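# Six arms place a framed panel onto sawhorses

## Task

Put the framed panel down so it rests on the sawhorses, then open every gripper and pull all arms away; it counts only if the panel stays on the sawhorses with no robot supporting it. Arm feet (metres, heading in degrees counter-clockwise from +x): arm1 x=-0.40 y=+1.01 z=+0.85 facing -86; arm2 x=+0.32 y=+0.99 z=+0.88 facing -90; arm3 x=-0.31 y=-1.00 z=+0.89 facing +92; arm4 x=+0.41 y=-1.02 z=+0.85 facing +83; arm5 x=+1.48 y=+0.05 z=+0.57 facing +176; arm6 x=-1.48 y=-0.06 z=+0.50 facing +4.

## Robot and tools

Setup. Six identical i2rt Big YAM arms (arm1 to arm6), each with six revolute joints, a two-finger gripper and a wrist camera. A fixed room camera, cam_high, also gives views. Arms 1 and 2 stand on the +y side looking toward -y, arms 3 and 4 on the -y side looking toward +y, arm5 at +x looking toward -x, arm6 at -x looking toward +x (foot positions are in the task). Each hand reaches roughly 1.0 m from its joint1 axis. A random push may occasionally nudge a loose object.

Frame. One shared scene frame, origin on the floor, +z up, metres. The hand point is midway between the fingertips; its z axis runs along the fingers and the fingers close along its y axis. Joint commands, however, are not poses in this frame: they are angles per arm.

execute_actions. Argument actions is a list holding exactly one action object, or empty (empty just reports state and images). The action is keyed by arm name; each arm's entry holds joints, an object mapping joint names to absolute targets (not offsets). Keys and ranges: joint1_rad -2.879 to 2.879 rad (rotation about the foot, positive counter-clockwise seen from above, 0 = along the foot's facing); joint2_rad 0 to 3.141 (shoulder; 0 = upper arm pointing back roughly level, increasing lifts it up then forward); joint3_rad 0 to 3.019 (elbow; 0 = folded, increasing opens); joint4_rad -1.692 to 1.57 (hand pitch, positive tips fingers up); joint5_rad -1.57 to 1.57 (hand yaw, positive toward the arm's right); joint6_rad -2.094 to 2.094 (hand roll, positive clockwise viewed from behind); gripper_m 0 to 0.093 metres (fingertip gap). Completion tolerances: ±0.045, ±0.14, ±0.09, ±0.055, ±0.03, ±0.035 rad and ±0.003 m. Any subset of arms and joints may be given; all start at once and may finish at different times. A joint or arm left out can keep pushing toward its earlier target. An unknown key or value outside range rejects the whole call, moving nothing. One action is capped at 15 s. Optional cameras: list of names (arm1_cam_wrist ... arm6_cam_wrist, cam_high, or all); omitted/null/all gives every image, [] gives none; the pictures line lists image order.

wait(seconds 0 to 10): commands nothing, lets the sim run, returns the same report. zoom_image(camera, region [x0,y0,x1,y1] pixels from top-left, at most 504x504): enlarges part of that camera's latest full image. read_manual(section "licences"): licence text only. finished_scene(scene 1 or 2): ends the scene irreversibly and reports success; do it only once the panel rests by itself and the arms are clear. Replying without any tool call ends all remaining scenes.

Reading results. joint_positions gives current angles; joint torques are raw drive outputs with per-arm offset, scale and noise, so treat them loosely. joint_status per commanded joint: off_target (stopped short, maybe still pushing); contact_stop or time_out (target dropped, holds where it stopped, though a timed-out joint may keep a target close by, at most 0.375, 0.375, 0.113, 0.225, 0.075, 0.3 rad for joints 1 to 6, and keep pushing); not_followed (a self/inter-arm collision check withheld that arm's joint targets, often with a cause line; its gripper command still runs; the held targets may be retried on later actions). on_its_own lists what the call did not command; held at means the target being held, not the actual position. To relieve a pushing joint, command its reported position. Tiny target changes may not move a joint. A held load makes joints sag. No line reports arms touching each other.

Hazards. Arms do not stop on contact and can press hard. A hard squeeze between two robots fails and ends the run; hard hits can too. The collision check may react late and ignores fingers, gripper housings and wrist cameras. Since joints move at different speeds, the hand can sweep wide between postures, so move in stages. Gripper force is about 50 to 62 N per pad. Sustained pushing or load heats motors: a MOTOR HOT line appears at 85 °C; at 100 °C that arm and its gripper go limp (OVER-TEMPERATURE FAULT, joints show limit_stop_at_motor_heat; resend targets afterward). Heat partly carries into scene 2. Never drop the panel, knock anything outside the work area or onto the floor, or slam it down. Robots act independently and do not wait for one another.

Timing. The sim keeps running while you think, holding the last command. Scene 2's task arrives in finished_scene's result; after a summary, start with an empty execute_actions to learn the current scene.

Each tool is called after "Request:" as name(argument=value, ...) on one line, values as JSON.

## Session

Request:
execute_actions(actions=[])

Scene clock: 0.00 s.
Joint torques (N m, as the arm reports them, + toward a larger angle): no reading
arm1.joint_positions: joint1_rad=+0.125 joint2_rad=+0.609 joint3_rad=+1.436 joint4_rad=-1.362 joint5_rad=-0.001 joint6_rad=-0.310 gripper_m=+0.094
arm1.joint_status: not commanded
arm1.hand: x=-0.3524 y=+0.7950 z=+1.4104 quat_wxyz=(-0.325, -0.435, -0.753, +0.372) (m; scene frame)
arm2.joint_positions: joint1_rad=-0.138 joint2_rad=+0.604 joint3_rad=+1.450 joint4_rad=-1.390 joint5_rad=+0.257 joint6_rad=+0.381 gripper_m=+0.094
arm2.joint_status: not commanded
arm2.hand: x=+0.2432 y=+0.7826 z=+1.4378 quat_wxyz=(-0.309, -0.782, -0.381, +0.385) (m; scene frame)
arm3.joint_positions: joint1_rad=-0.219 joint2_rad=+0.470 joint3_rad=+1.418 joint4_rad=-1.294 joint5_rad=-0.020 joint6_rad=+0.000 gripper_m=+0.094
arm3.joint_status: not commanded
arm3.hand: x=-0.2714 y=-0.8281 z=+1.4738 quat_wxyz=(-0.430, +0.527, -0.630, -0.375) (m; scene frame)
arm4.joint_positions: joint1_rad=-0.167 joint2_rad=+0.612 joint3_rad=+1.466 joint4_rad=-1.183 joint5_rad=+0.301 joint6_rad=+0.393 gripper_m=+0.095
arm4.joint_status: not commanded
arm4.hand: x=+0.5146 y=-0.8179 z=+1.4634 quat_wxyz=(-0.479, +0.271, -0.760, -0.347) (m; scene frame)
arm5.joint_positions: joint1_rad=-0.141 joint2_rad=+0.661 joint3_rad=+1.328 joint4_rad=-1.201 joint5_rad=-0.136 joint6_rad=+0.129 gripper_m=+0.094
arm5.joint_status: not commanded
arm5.hand: x=+1.2020 y=+0.0875 z=+1.0945 quat_wxyz=(+0.040, +0.859, -0.118, -0.497) (m; scene frame)
arm6.joint_positions: joint1_rad=-0.081 joint2_rad=+0.489 joint3_rad=+1.372 joint4_rad=-1.258 joint5_rad=+0.143 joint6_rad=+0.038 gripper_m=+0.095
arm6.joint_status: not commanded
arm6.hand: x=-1.2900 y=-0.0814 z=+1.0800 quat_wxyz=(-0.565, -0.059, -0.821, +0.055) (m; scene frame)
pictures: arm1_cam_wrist, arm2_cam_wrist, arm3_cam_wrist, arm4_cam_wrist, arm5_cam_wrist, arm6_cam_wrist, cam_high
Images, in order (width x height): arm1_cam_wrist 616x616, arm2_cam_wrist 616x616, arm3_cam_wrist 616x616, arm4_cam_wrist 616x616, arm5_cam_wrist 616x616, arm6_cam_wrist 616x616, cam_high 504x504.

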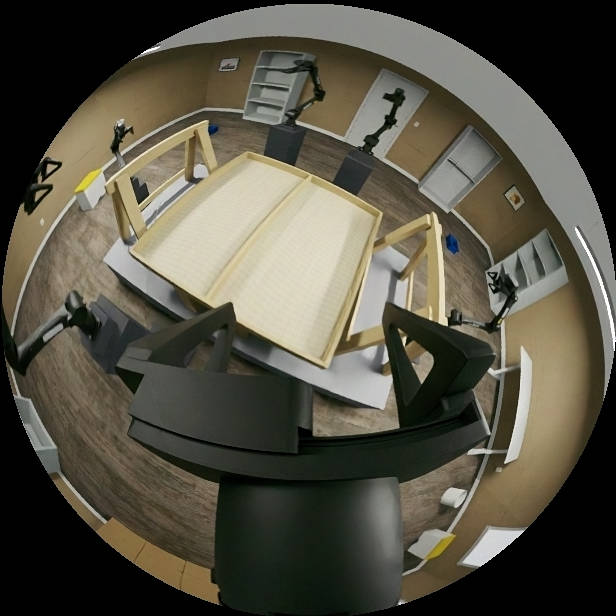

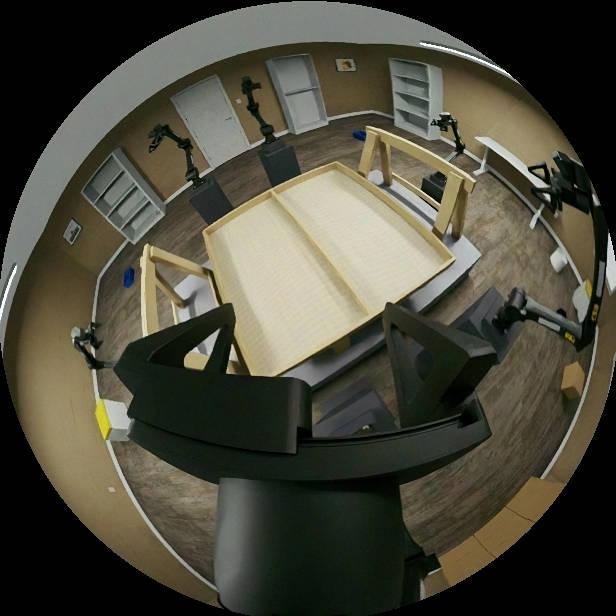

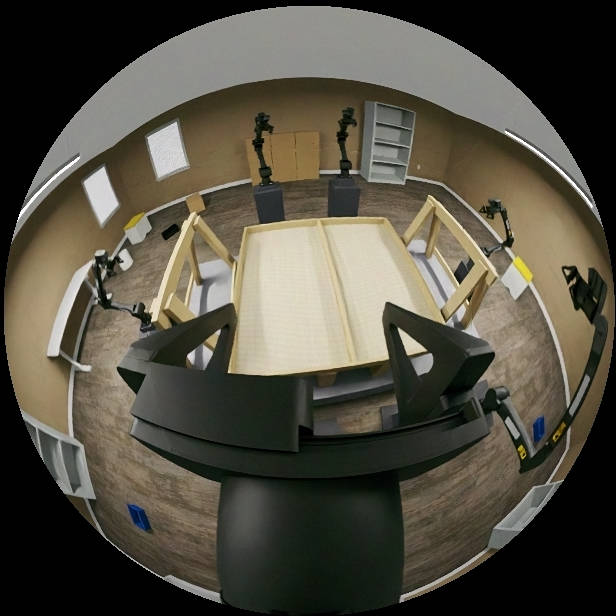

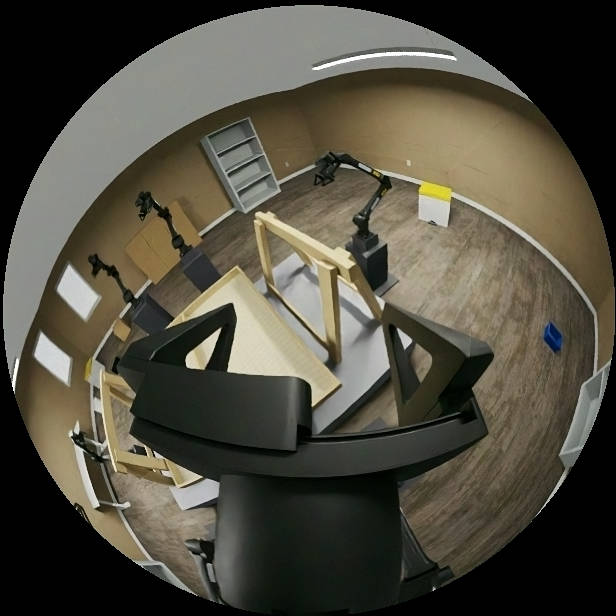

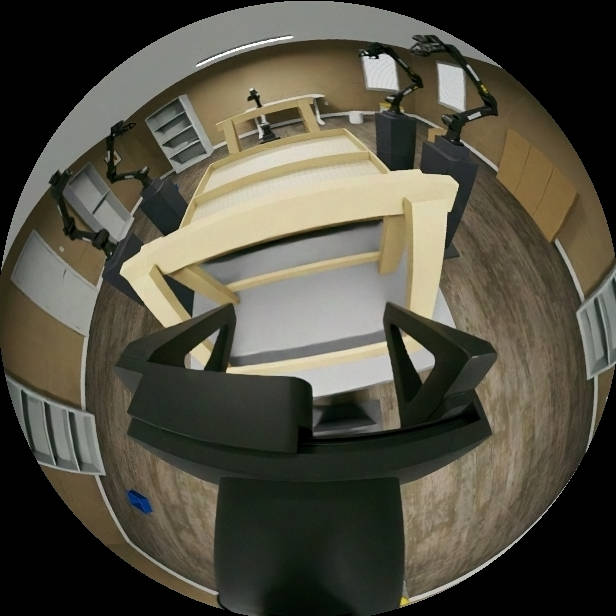

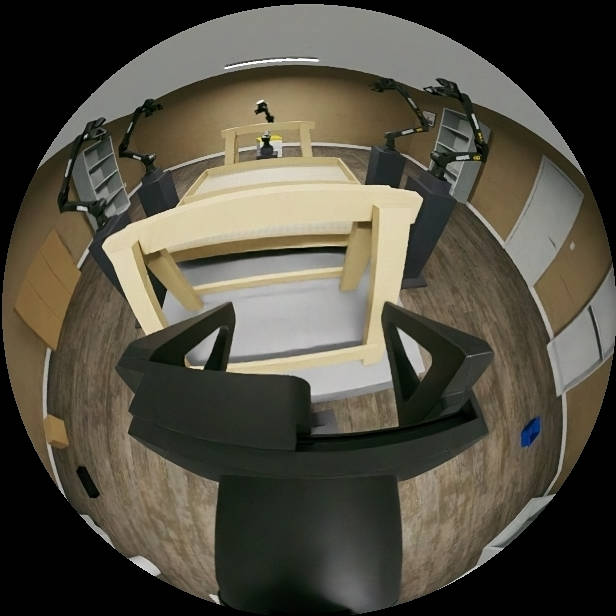

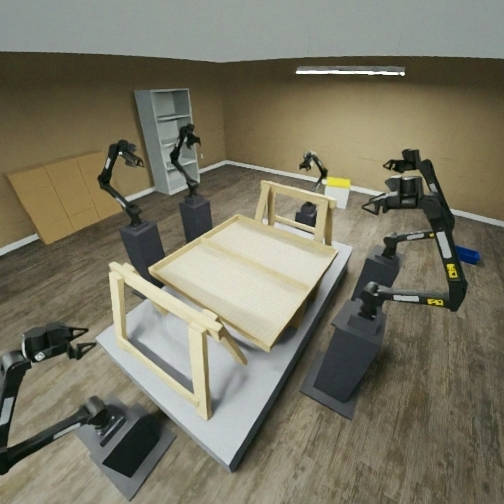

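Request:
zoom_image(camera="cam_high", region=[60, 160, 400, 480])

Request:
zoom_image(camera="arm6_cam_wrist", region=[80, 80, 480, 400])

Region (60, 160, 400, 480) of cam_high's 504x504 image, scaled by 1.482, with more detail than that image has; it fills the top 474 rows of this view, and the rest is white.

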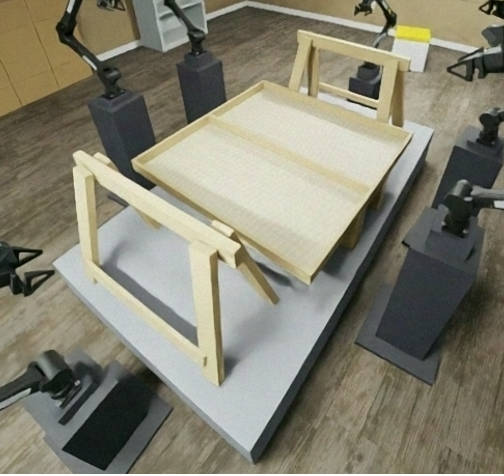

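Region (80, 80, 480, 400) of arm6_cam_wrist's 616x616 image, scaled by 1.260, with more detail than that image has; it fills the top 403 rows of this view, and the rest is white.

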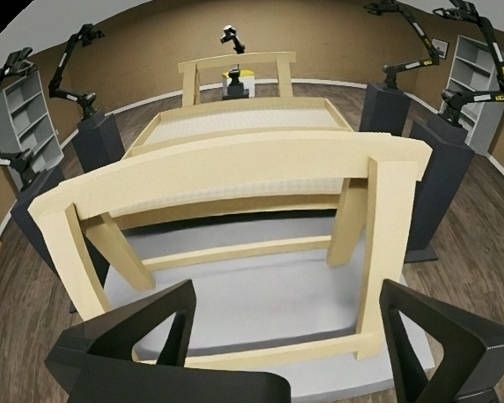

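Request:
execute_actions(actions=[{"arm1":{"joints":{"joint1_rad":-0.07,"joint2_rad":1.479,"joint3_rad":1.028,"joint4_rad":-1.12,"joint5_rad":0,"joint6_rad":1.571}},"arm2":{"joints":{"joint1_rad":0,"joint2_rad":1.479,"joint3_rad":1.028,"joint4_rad":-1.12,"joint5_rad":0,"joint6_rad":-1.571}},"arm3":{"joints":{"joint1_rad":-0.035,"joint2_rad":1.479,"joint3_rad":1.028,"joint4_rad":-1.12,"joint5_rad":0,"joint6_rad":-1.571}},"arm4":{"joints":{"joint1_rad":0.12,"joint2_rad":1.479,"joint3_rad":1.028,"joint4_rad":-1.12,"joint5_rad":0,"joint6_rad":1.571}},"arm5":{"joints":{"joint1_rad":0.07,"joint2_rad":0.6,"joint3_rad":0.2,"joint4_rad":0.4,"joint5_rad":0,"joint6_rad":0}},"arm6":{"joints":{"joint1_rad":-0.07,"joint2_rad":0.6,"joint3_rad":0.2,"joint4_rad":0.4,"joint5_rad":0,"joint6_rad":0}}}])

Scene clock: 36.47 s.
Joint torques (N m, as the arm reports them, + toward a larger angle): arm1=[ -1.42 -12.12  10.2    0.5    0.25   0.14] | arm2=[ 1.57 -9.22  8.52  0.06 -0.28 -0.17] | arm3=[  0.83 -11.37   6.64   1.26  -0.04  -0.1 ] | arm4=[-1.26 -9.07  9.42  0.99  0.21  0.29] | arm5=[ 0.79  1.74 12.27  2.66  0.13 -0.06] | arm6=[ 0.5  -1.42 11.3   3.61 -0.17 -0.21]
arm1.joint_positions: joint1_rad=-0.067 joint2_rad=+1.464 joint3_rad=+1.008 joint4_rad=-1.124 joint5_rad=-0.001 joint6_rad=+1.563 gripper_m=+0.094
arm1.joint_status: all done
arm1.hand: x=-0.3994 y=+0.6205 z=+0.9530 quat_wxyz=(+0.004, -1.000, -0.010, +0.007) (m; scene frame)
arm2.joint_positions: joint1_rad=-0.004 joint2_rad=+1.472 joint3_rad=+1.001 joint4_rad=-1.126 joint5_rad=+0.003 joint6_rad=-1.560 gripper_m=+0.094
arm2.joint_status: all done
arm2.hand: x=+0.3128 y=+0.6026 z=+0.9673 quat_wxyz=(+0.001, -0.009, -1.000, -0.020) (m; scene frame)
arm3.joint_positions: joint1_rad=-0.046 joint2_rad=+1.478 joint3_rad=+1.027 joint4_rad=-1.133 joint5_rad=-0.002 joint6_rad=-1.560 gripper_m=+0.094
arm3.joint_status: all done
arm3.hand: x=-0.3017 y=-0.6045 z=+0.9841 quat_wxyz=(+0.011, +1.000, -0.011, -0.008) (m; scene frame)
arm4.joint_positions: joint1_rad=+0.116 joint2_rad=+1.459 joint3_rad=+1.009 joint4_rad=-1.124 joint5_rad=+0.002 joint6_rad=+1.555 gripper_m=+0.095
arm4.joint_status: all done
arm4.hand: x=+0.4075 y=-0.6300 z=+0.9507 quat_wxyz=(-0.006, +0.009, -1.000, +0.000) (m; scene frame)
arm5.joint_positions: joint1_rad=+0.065 joint2_rad=+0.601 joint3_rad=+0.193 joint4_rad=+0.375 joint5_rad=-0.003 joint6_rad=+0.010 gripper_m=+0.094
arm5.joint_status: all done
arm5.hand: x=+1.1308 y=+0.0525 z=+0.8066 quat_wxyz=(+0.003, +0.719, -0.009, -0.695) (m; scene frame)
arm6.joint_positions: joint1_rad=-0.079 joint2_rad=+0.609 joint3_rad=+0.186 joint4_rad=+0.369 joint5_rad=+0.002 joint6_rad=+0.015 gripper_m=+0.095
arm6.joint_status: all done
arm6.hand: x=-1.1323 y=-0.0614 z=+0.7392 quat_wxyz=(-0.690, -0.007, -0.724, +0.002) (m; scene frame)
pictures: arm1_cam_wrist, arm2_cam_wrist, arm3_cam_wrist, arm4_cam_wrist, arm5_cam_wrist, arm6_cam_wrist, cam_high
Images, in order (width x height): arm1_cam_wrist 616x616, arm2_cam_wrist 616x616, arm3_cam_wrist 616x616, arm4_cam_wrist 616x616, arm5_cam_wrist 616x616, arm6_cam_wrist 616x616, cam_high 504x504.

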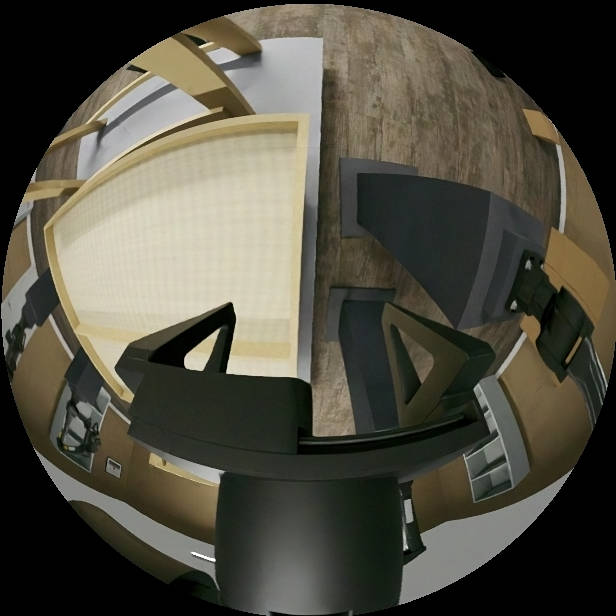

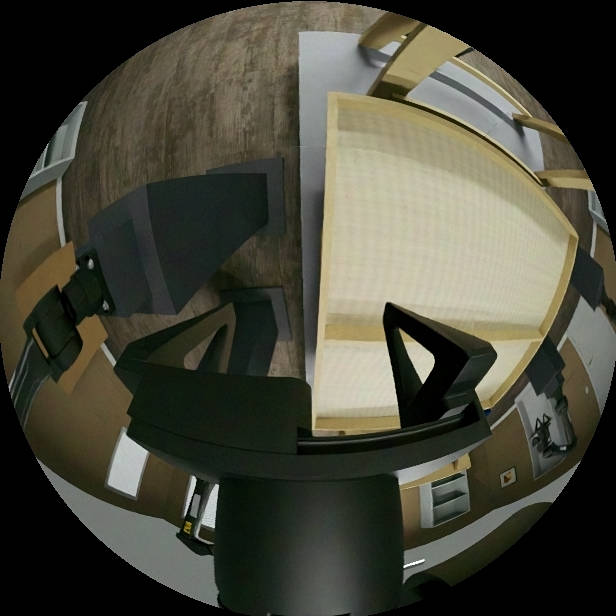

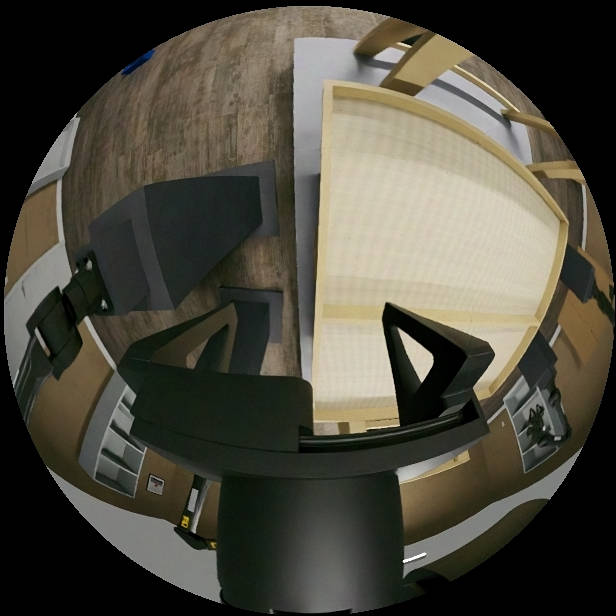

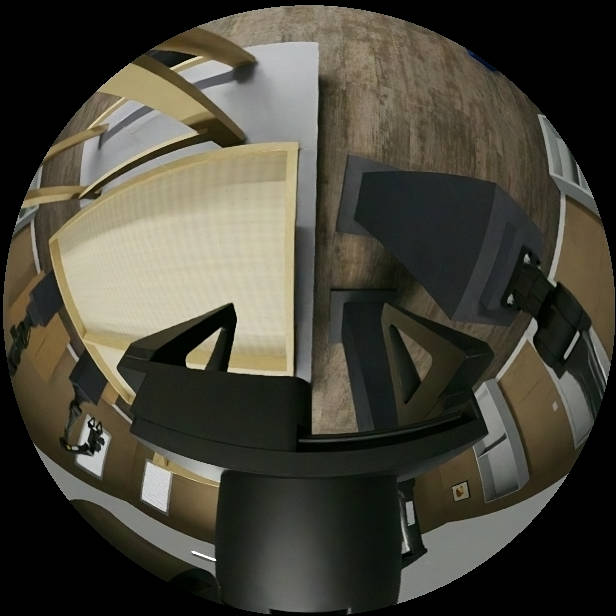

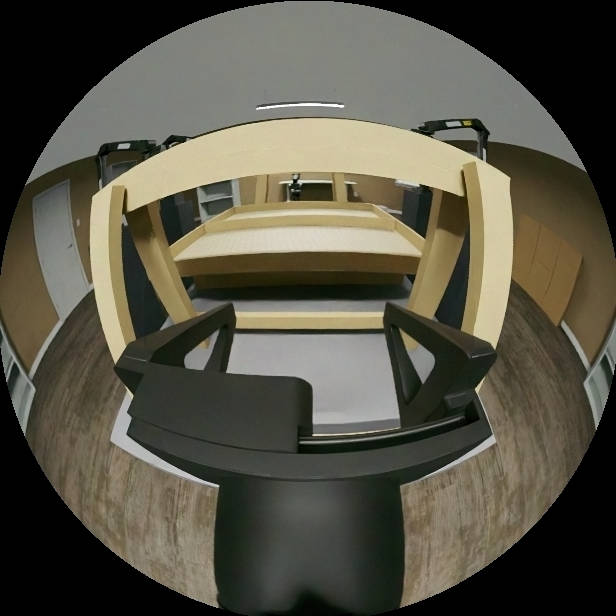

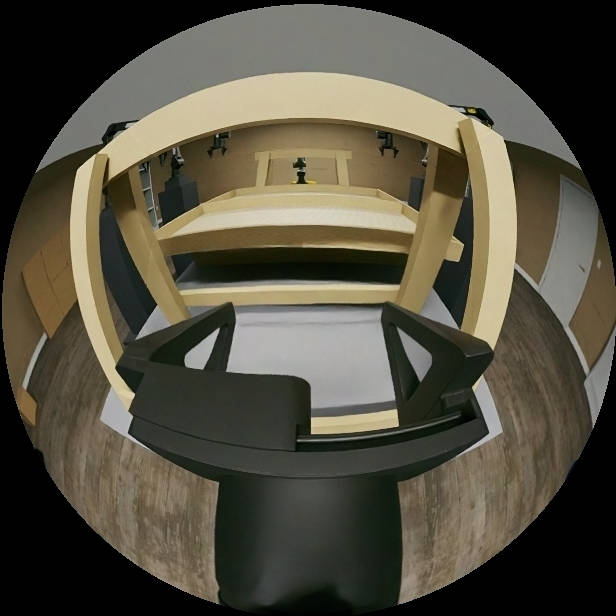

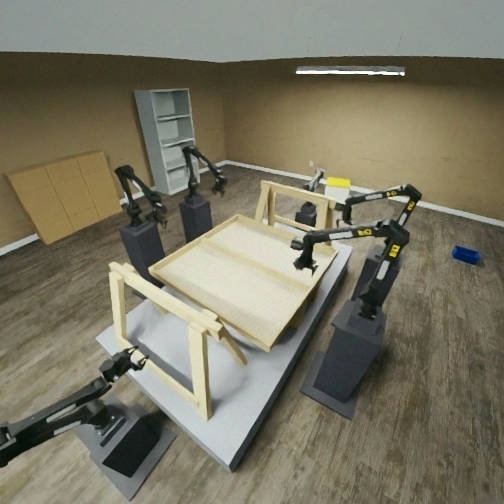

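Request:
execute_actions(actions=[{"arm1":{"joints":{"joint2_rad":1.901,"joint3_rad":0.914,"joint4_rad":-0.584,"joint6_rad":1.61}},"arm2":{"joints":{"joint2_rad":1.981,"joint3_rad":0.975,"joint4_rad":-0.565,"joint6_rad":-1.53}},"arm3":{"joints":{"joint2_rad":2.01,"joint3_rad":0.961,"joint4_rad":-0.522,"joint6_rad":-1.53}},"arm4":{"joints":{"joint2_rad":1.926,"joint3_rad":0.961,"joint4_rad":-0.606,"joint6_rad":1.61}},"arm5":{"joints":{"joint2_rad":1.94,"joint3_rad":0.26,"joint4_rad":0.88}},"arm6":{"joints":{"joint2_rad":1.94,"joint3_rad":0.26,"joint4_rad":0.88}}}])

Scene clock: 70.27 s.
Joint torques (N m, as the arm reports them, + toward a larger angle): arm1=[ -1.62 -17.24   5.59   0.71   0.26   0.14] | arm2=[  1.59 -14.58   4.38   0.2   -0.26   0.03] | arm3=[  0.84 -15.81   3.37   1.34  -0.03   0.16] | arm4=[ -1.46 -13.71   5.36   1.26   0.18   0.29] | arm5=[ 0.94 -6.28  1.47  2.27  0.12 -0.06] | arm6=[ 0.36  1.22 -1.14 -1.31 -0.05 -0.12]
arm1.joint_positions: joint1_rad=-0.067 joint2_rad=+1.901 joint3_rad=+0.909 joint4_rad=-0.593 joint5_rad=-0.001 joint6_rad=+1.602 gripper_m=+0.094
arm1.joint_status: all done
arm1.hand: x=-0.4022 y=+0.5956 z=+0.7539 quat_wxyz=(+0.006, -1.000, +0.010, +0.007) (m; scene frame)
arm2.joint_positions: joint1_rad=-0.004 joint2_rad=+2.000 joint3_rad=+0.966 joint4_rad=-0.574 joint5_rad=+0.003 joint6_rad=-1.540 gripper_m=+0.094
arm2.joint_status: all done
arm2.hand: x=+0.3127 y=+0.5646 z=+0.7444 quat_wxyz=(+0.001, -0.019, -0.999, -0.026) (m; scene frame)
arm3.joint_positions: joint1_rad=-0.046 joint2_rad=+2.019 joint3_rad=+0.963 joint4_rad=-0.537 joint5_rad=-0.002 joint6_rad=-1.541 gripper_m=+0.094
arm3.joint_status: all done
arm3.hand: x=-0.3045 y=-0.5716 z=+0.7466 quat_wxyz=(+0.016, +1.000, -0.020, -0.008) (m; scene frame)
arm4.joint_positions: joint1_rad=+0.116 joint2_rad=+1.932 joint3_rad=+0.957 joint4_rad=-0.617 joint5_rad=+0.002 joint6_rad=+1.593 gripper_m=+0.095
arm4.joint_status: all done
arm4.hand: x=+0.4095 y=-0.5913 z=+0.7472 quat_wxyz=(-0.006, -0.011, -1.000, +0.009) (m; scene frame)
arm5.joint_positions: joint1_rad=+0.065 joint2_rad=+1.927 joint3_rad=+0.253 joint4_rad=+0.857 joint5_rad=-0.003 joint6_rad=+0.010 gripper_m=+0.094
arm5.joint_status: all done
arm5.hand: x=+1.1281 y=+0.0504 z=+0.4687 quat_wxyz=(+0.004, +0.929, -0.011, -0.369) (m; scene frame)
arm6.joint_positions: joint1_rad=-0.079 joint2_rad=+1.818 joint3_rad=+0.300 joint4_rad=+0.962 joint5_rad=+0.000 joint6_rad=+0.006 gripper_m=+0.095
arm6.joint_status: joint4_rad time_out (moved +0.593 of +0.511); the others done
arm6.on_its_own: joint4_rad reads +0.962 and still pushes toward +0.880 since a time_out
arm6.hand: x=-1.0654 y=-0.0635 z=+0.4767 quat_wxyz=(-0.489, -0.005, -0.873, +0.004) (m; scene frame)
pictures: arm1_cam_wrist, arm2_cam_wrist, arm3_cam_wrist, arm4_cam_wrist, arm5_cam_wrist, arm6_cam_wrist, cam_high
Images, in order (width x height): arm1_cam_wrist 616x616, arm2_cam_wrist 616x616, arm3_cam_wrist 616x616, arm4_cam_wrist 616x616, arm5_cam_wrist 616x616, arm6_cam_wrist 616x616, cam_high 504x504.

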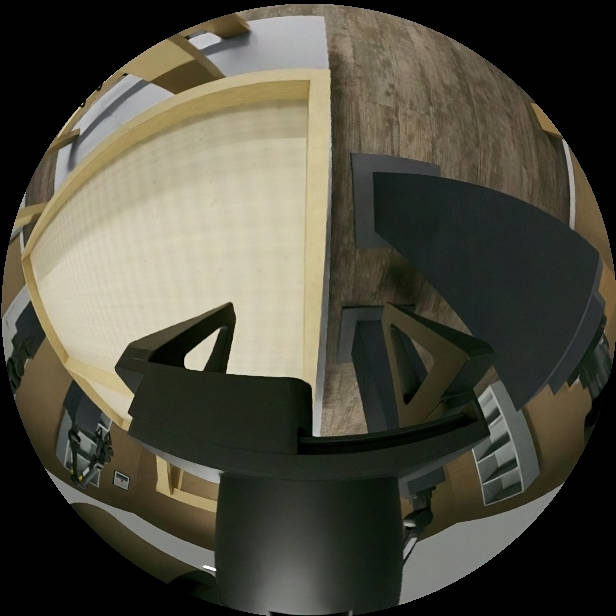

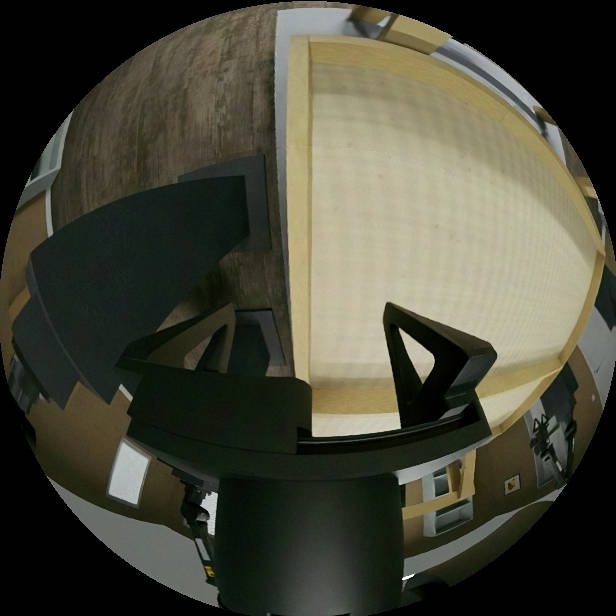

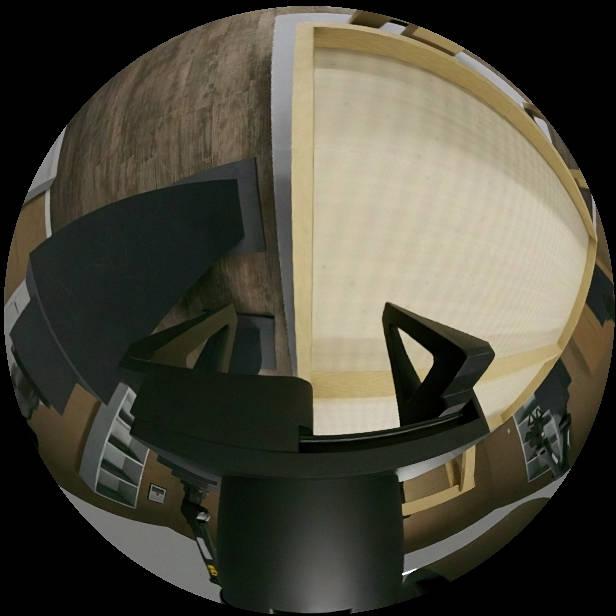

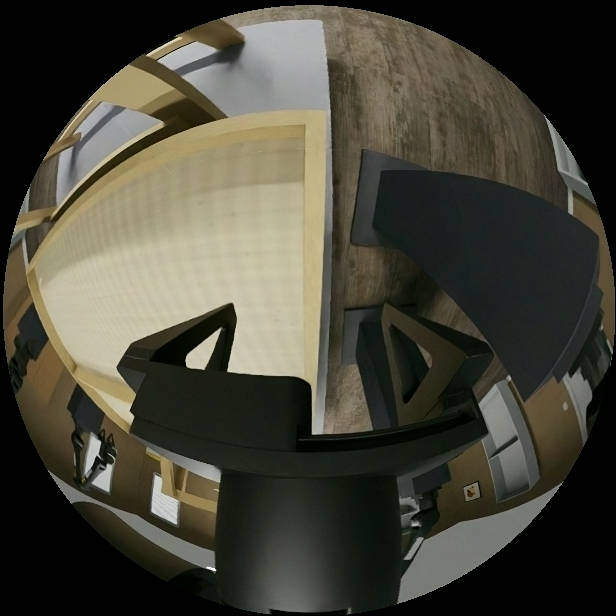

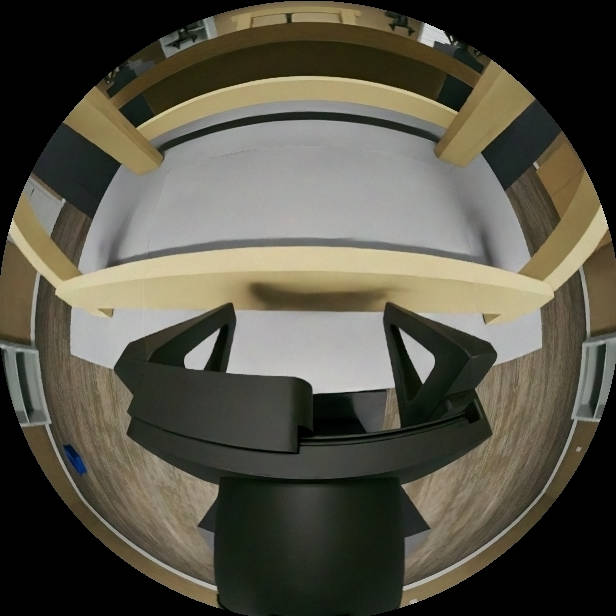

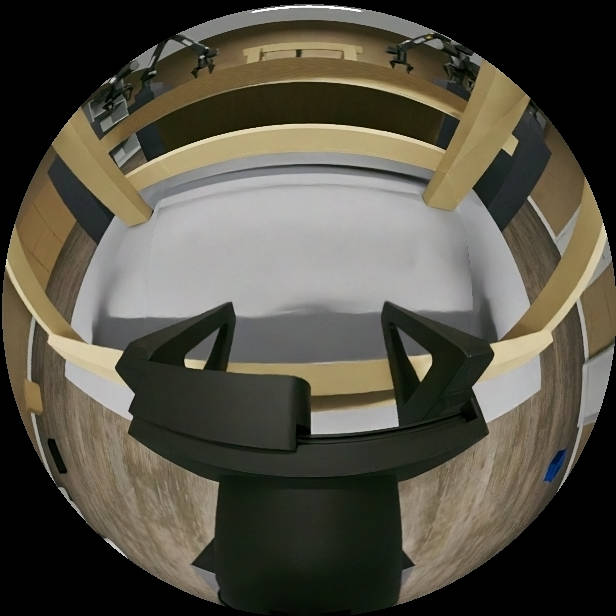

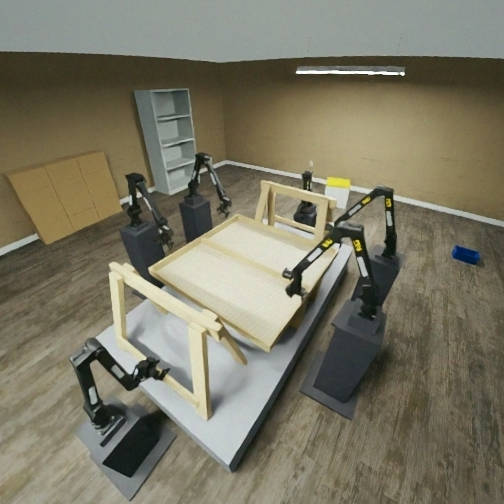

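Request:
execute_actions(actions=[{"arm1":{"joints":{"joint2_rad":2.143,"joint3_rad":0.917,"joint4_rad":-0.335}},"arm2":{"joints":{"joint2_rad":2.196,"joint3_rad":0.966,"joint4_rad":-0.306}},"arm3":{"joints":{"joint2_rad":2.244,"joint3_rad":0.977,"joint4_rad":-0.284}},"arm4":{"joints":{"joint2_rad":2.149,"joint3_rad":0.949,"joint4_rad":-0.356}},"arm6":{"joints":{"joint2_rad":1.6,"joint3_rad":0.13,"joint4_rad":0.9}}}])

Scene clock: 95.60 s.
Joint torques (N m, as the arm reports them, + toward a larger angle): arm1=[ -1.52 -19.13   3.83   0.69   0.27   0.13] | arm2=[  1.59 -15.38   2.78   0.27  -0.27   0.03] | arm3=[  0.82 -16.21   2.78   1.32  -0.03   0.15] | arm4=[ -0.84 -15.29   3.62   1.23   0.2    0.29] | arm5=[ 0.56 -5.95  1.58  2.33  0.11 -0.05] | arm6=[ 0.32 -8.17  3.23  1.5  -0.05 -0.11]
arm1.joint_positions: joint1_rad=-0.067 joint2_rad=+2.147 joint3_rad=+0.909 joint4_rad=-0.344 joint5_rad=-0.001 joint6_rad=+1.602 gripper_m=+0.094
arm1.joint_status: all done
arm1.hand: x=-0.4038 y=+0.6027 z=+0.6567 quat_wxyz=(+0.005, -1.000, +0.010, +0.007) (m; scene frame)
arm2.joint_positions: joint1_rad=-0.004 joint2_rad=+2.219 joint3_rad=+0.958 joint4_rad=-0.316 joint5_rad=+0.003 joint6_rad=-1.540 gripper_m=+0.094
arm2.joint_status: all done
arm2.hand: x=+0.3128 y=+0.5735 z=+0.6534 quat_wxyz=(+0.001, -0.019, -1.000, -0.010) (m; scene frame)
arm3.joint_positions: joint1_rad=-0.046 joint2_rad=+2.252 joint3_rad=+0.963 joint4_rad=-0.299 joint5_rad=-0.002 joint6_rad=-1.541 gripper_m=+0.094
arm3.joint_status: all done
arm3.hand: x=-0.3060 y=-0.5870 z=+0.6518 quat_wxyz=(+0.013, +1.000, -0.020, -0.008) (m; scene frame)
arm4.joint_positions: joint1_rad=+0.116 joint2_rad=+2.158 joint3_rad=+0.945 joint4_rad=-0.368 joint5_rad=+0.002 joint6_rad=+1.594 gripper_m=+0.095
arm4.joint_status: all done
arm4.hand: x=+0.4105 y=-0.6004 z=+0.6525 quat_wxyz=(-0.006, -0.011, -1.000, +0.004) (m; scene frame)
arm5.joint_positions: joint1_rad=+0.065 joint2_rad=+1.927 joint3_rad=+0.253 joint4_rad=+0.857 joint5_rad=-0.003 joint6_rad=+0.010 gripper_m=+0.094
arm5.joint_status: not commanded
arm5.hand: x=+1.1281 y=+0.0504 z=+0.4687 quat_wxyz=(+0.004, +0.929, -0.011, -0.369) (m; scene frame)
arm6.joint_positions: joint1_rad=-0.079 joint2_rad=+1.614 joint3_rad=+0.119 joint4_rad=+0.915 joint5_rad=-0.001 joint6_rad=+0.006 gripper_m=+0.095
arm6.joint_status: all done
arm6.hand: x=-1.1345 y=-0.0627 z=+0.4966 quat_wxyz=(-0.478, -0.004, -0.878, +0.004) (m; scene frame)
pictures: arm1_cam_wrist, arm2_cam_wrist, arm3_cam_wrist, arm4_cam_wrist, arm5_cam_wrist, arm6_cam_wrist, cam_high
Images, in order (width x height): arm1_cam_wrist 616x616, arm2_cam_wrist 616x616, arm3_cam_wrist 616x616, arm4_cam_wrist 616x616, arm5_cam_wrist 616x616, arm6_cam_wrist 616x616, cam_high 504x504.

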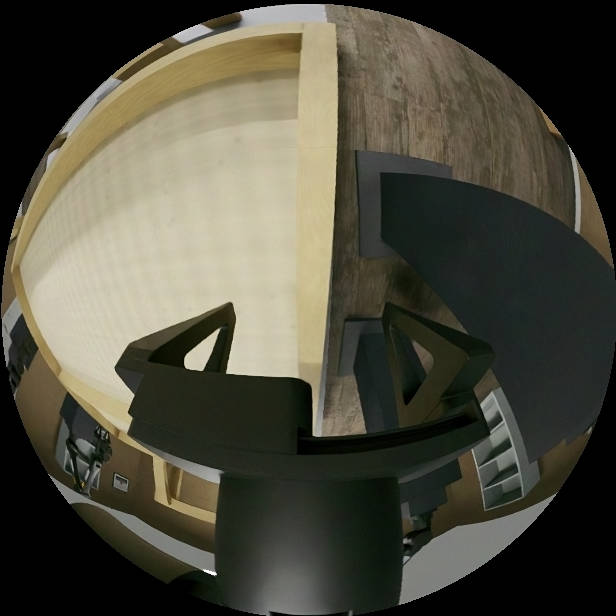

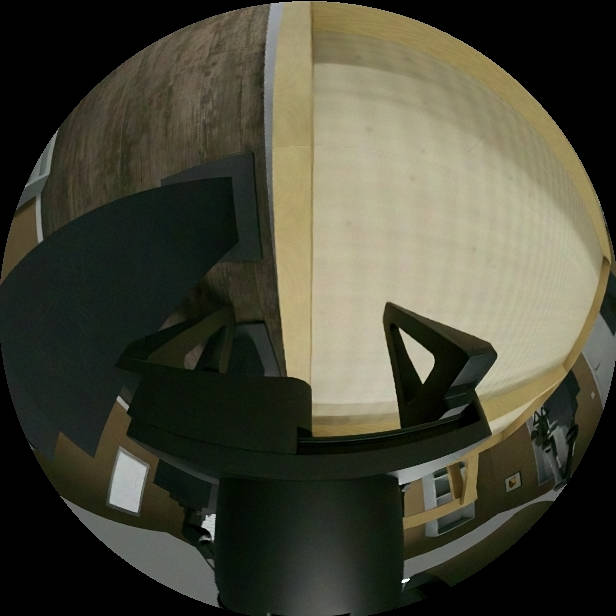

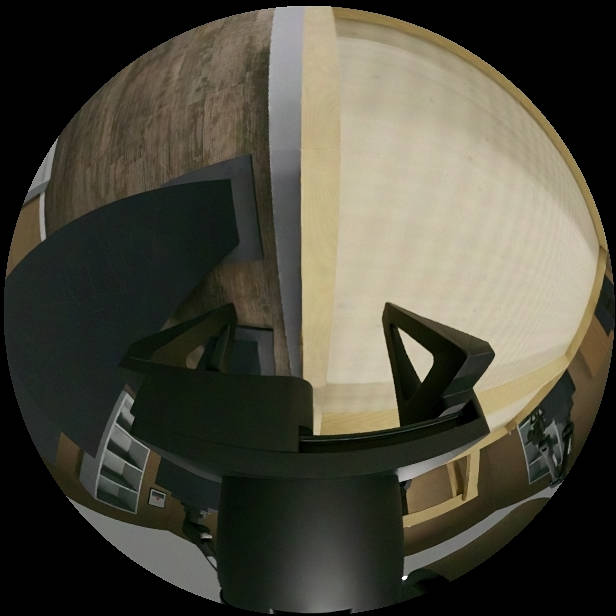

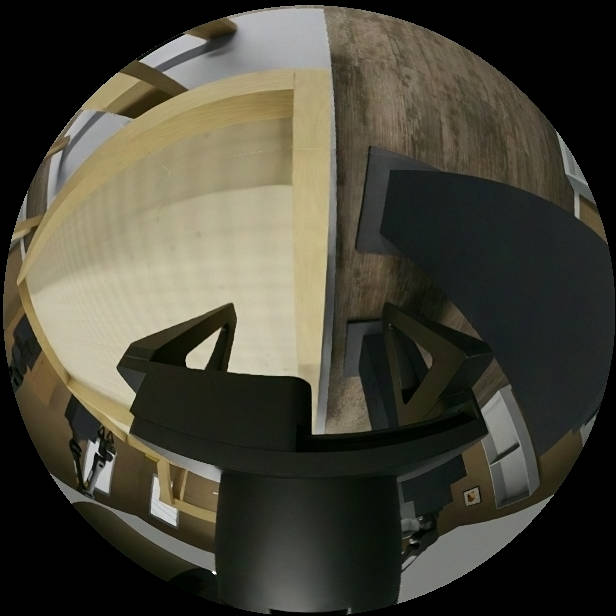

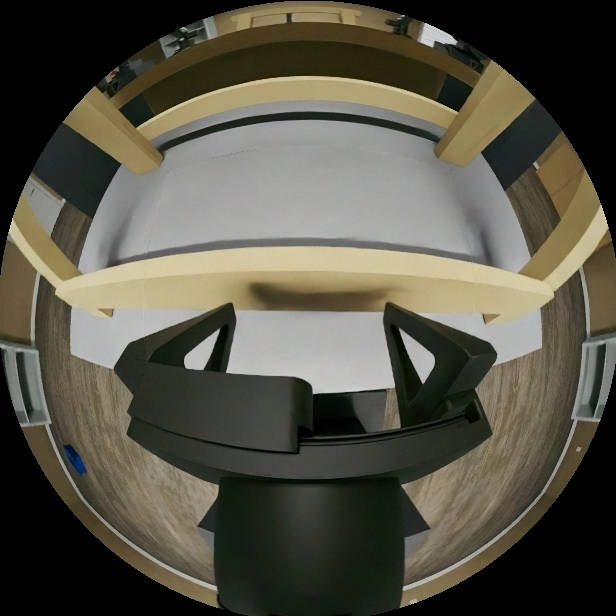

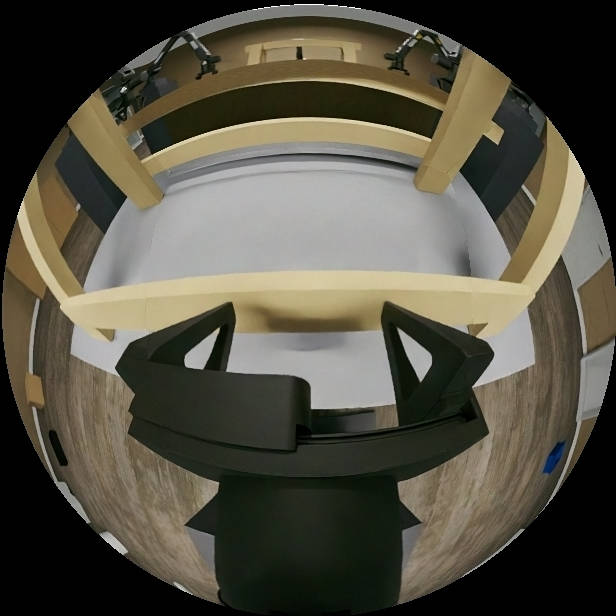

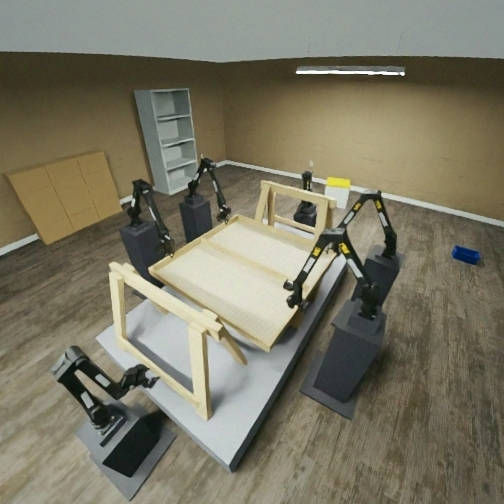

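Request:
execute_actions(actions=[{"arm1":{"joints":{"joint2_rad":2.30,"joint3_rad":0.952,"joint4_rad":-0.207}},"arm2":{"joints":{"joint2_rad":2.346,"joint3_rad":0.996,"joint4_rad":-0.176}},"arm3":{"joints":{"joint2_rad":2.40,"joint3_rad":1.045,"joint4_rad":-0.19}},"arm4":{"joints":{"joint2_rad":2.30,"joint3_rad":0.998,"joint4_rad":-0.25}},"arm5":{"joints":{"joint2_rad":2.12,"joint3_rad":0.27,"joint4_rad":1.02}},"arm6":{"joints":{"joint2_rad":1.748,"joint3_rad":0.187,"joint4_rad":0.76}}}])

Scene clock: 112.20 s.
Joint torques (N m, as the arm reports them, + toward a larger angle): arm1=[ -1.52 -18.6    2.59   0.73   0.27   0.13] | arm2=[  1.57 -15.21   1.76   0.25  -0.26   0.03] | arm3=[  0.87 -16.94   1.34   1.24  -0.04   0.15] | arm4=[ -1.07 -14.96   2.92   1.12   0.21   0.28] | arm5=[ 0.56 -6.35 -0.82  2.23  0.08 -0.03] | arm6=[ 0.32 -7.9   1.81  1.28 -0.05 -0.11]
arm1.joint_positions: joint1_rad=-0.067 joint2_rad=+2.296 joint3_rad=+0.948 joint4_rad=-0.216 joint5_rad=-0.001 joint6_rad=+1.603 gripper_m=+0.094
arm1.joint_status: all done
arm1.hand: x=-0.4046 y=+0.5998 z=+0.6032 quat_wxyz=(-0.004, -1.000, +0.010, +0.007) (m; scene frame)
arm2.joint_positions: joint1_rad=-0.004 joint2_rad=+2.359 joint3_rad=+0.992 joint4_rad=-0.185 joint5_rad=+0.003 joint6_rad=-1.539 gripper_m=+0.094
arm2.joint_status: all done
arm2.hand: x=+0.3128 y=+0.5739 z=+0.6012 quat_wxyz=(+0.001, -0.019, -1.000, +0.002) (m; scene frame)
arm3.joint_positions: joint1_rad=-0.046 joint2_rad=+2.405 joint3_rad=+1.046 joint4_rad=-0.200 joint5_rad=-0.002 joint6_rad=-1.540 gripper_m=+0.094
arm3.joint_status: all done
arm3.hand: x=-0.3066 y=-0.5714 z=+0.5977 quat_wxyz=(-0.001, +1.000, -0.021, -0.008) (m; scene frame)
arm4.joint_positions: joint1_rad=+0.116 joint2_rad=+2.297 joint3_rad=+0.995 joint4_rad=-0.259 joint5_rad=+0.002 joint6_rad=+1.594 gripper_m=+0.095
arm4.joint_status: all done
arm4.hand: x=+0.4110 y=-0.5915 z=+0.6026 quat_wxyz=(-0.006, -0.011, -1.000, -0.006) (m; scene frame)
arm5.joint_positions: joint1_rad=+0.065 joint2_rad=+2.110 joint3_rad=+0.270 joint4_rad=+0.997 joint5_rad=-0.003 joint6_rad=+0.010 gripper_m=+0.094
arm5.joint_status: all done
arm5.hand: x=+1.1385 y=+0.0501 z=+0.4348 quat_wxyz=(+0.004, +0.934, -0.011, -0.356) (m; scene frame)
arm6.joint_positions: joint1_rad=-0.079 joint2_rad=+1.745 joint3_rad=+0.184 joint4_rad=+0.774 joint5_rad=-0.001 joint6_rad=+0.006 gripper_m=+0.095
arm6.joint_status: all done
arm6.hand: x=-1.1430 y=-0.0630 z=+0.4421 quat_wxyz=(-0.385, -0.005, -0.923, +0.004) (m; scene frame)
pictures: arm1_cam_wrist, arm2_cam_wrist, arm3_cam_wrist, arm4_cam_wrist, arm5_cam_wrist, arm6_cam_wrist, cam_high
Images, in order (width x height): arm1_cam_wrist 616x616, arm2_cam_wrist 616x616, arm3_cam_wrist 616x616, arm4_cam_wrist 616x616, arm5_cam_wrist 616x616, arm6_cam_wrist 616x616, cam_high 504x504.

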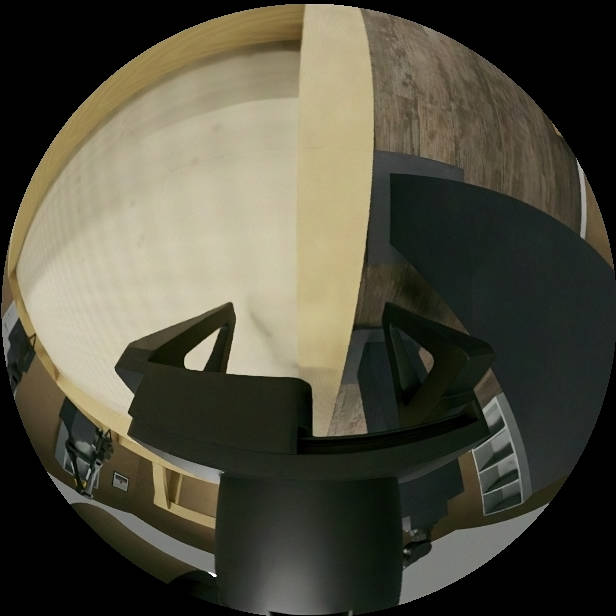

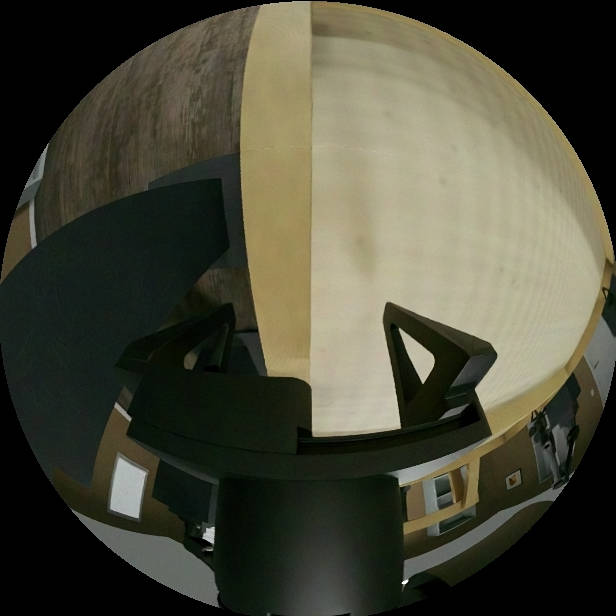

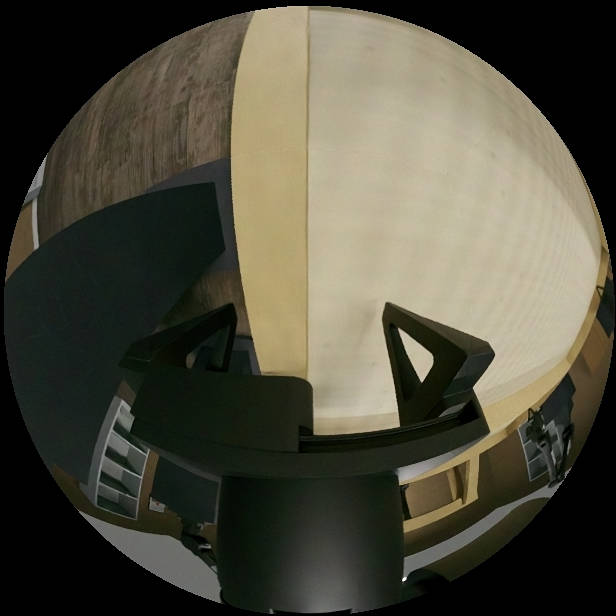

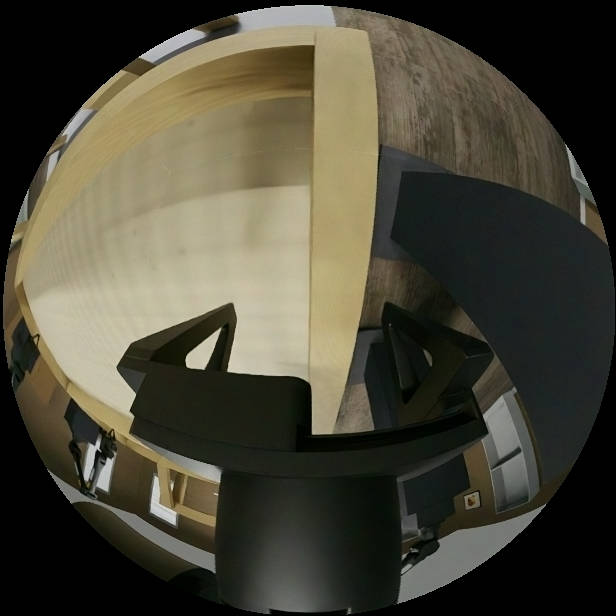

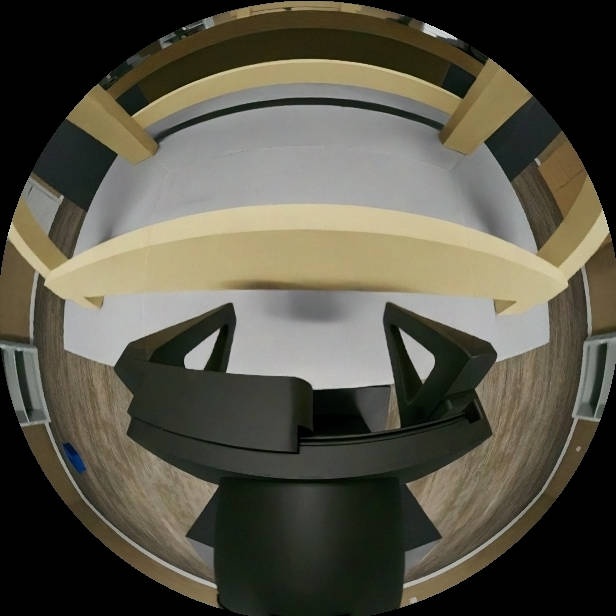

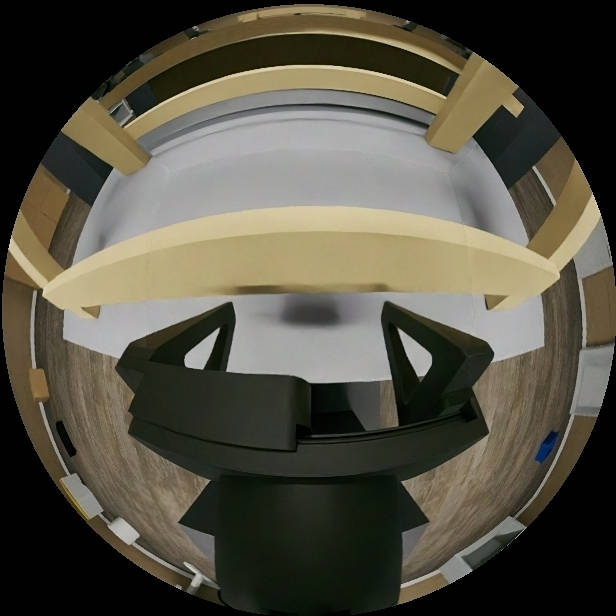

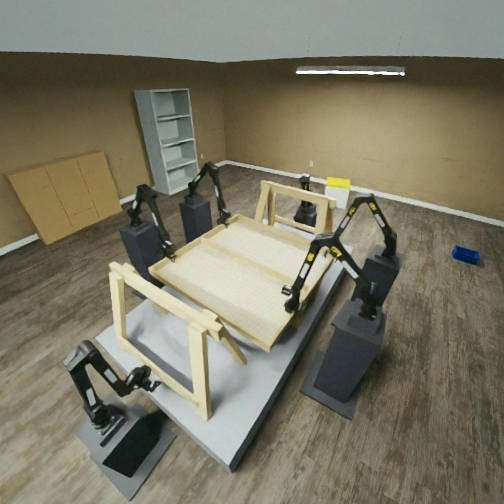

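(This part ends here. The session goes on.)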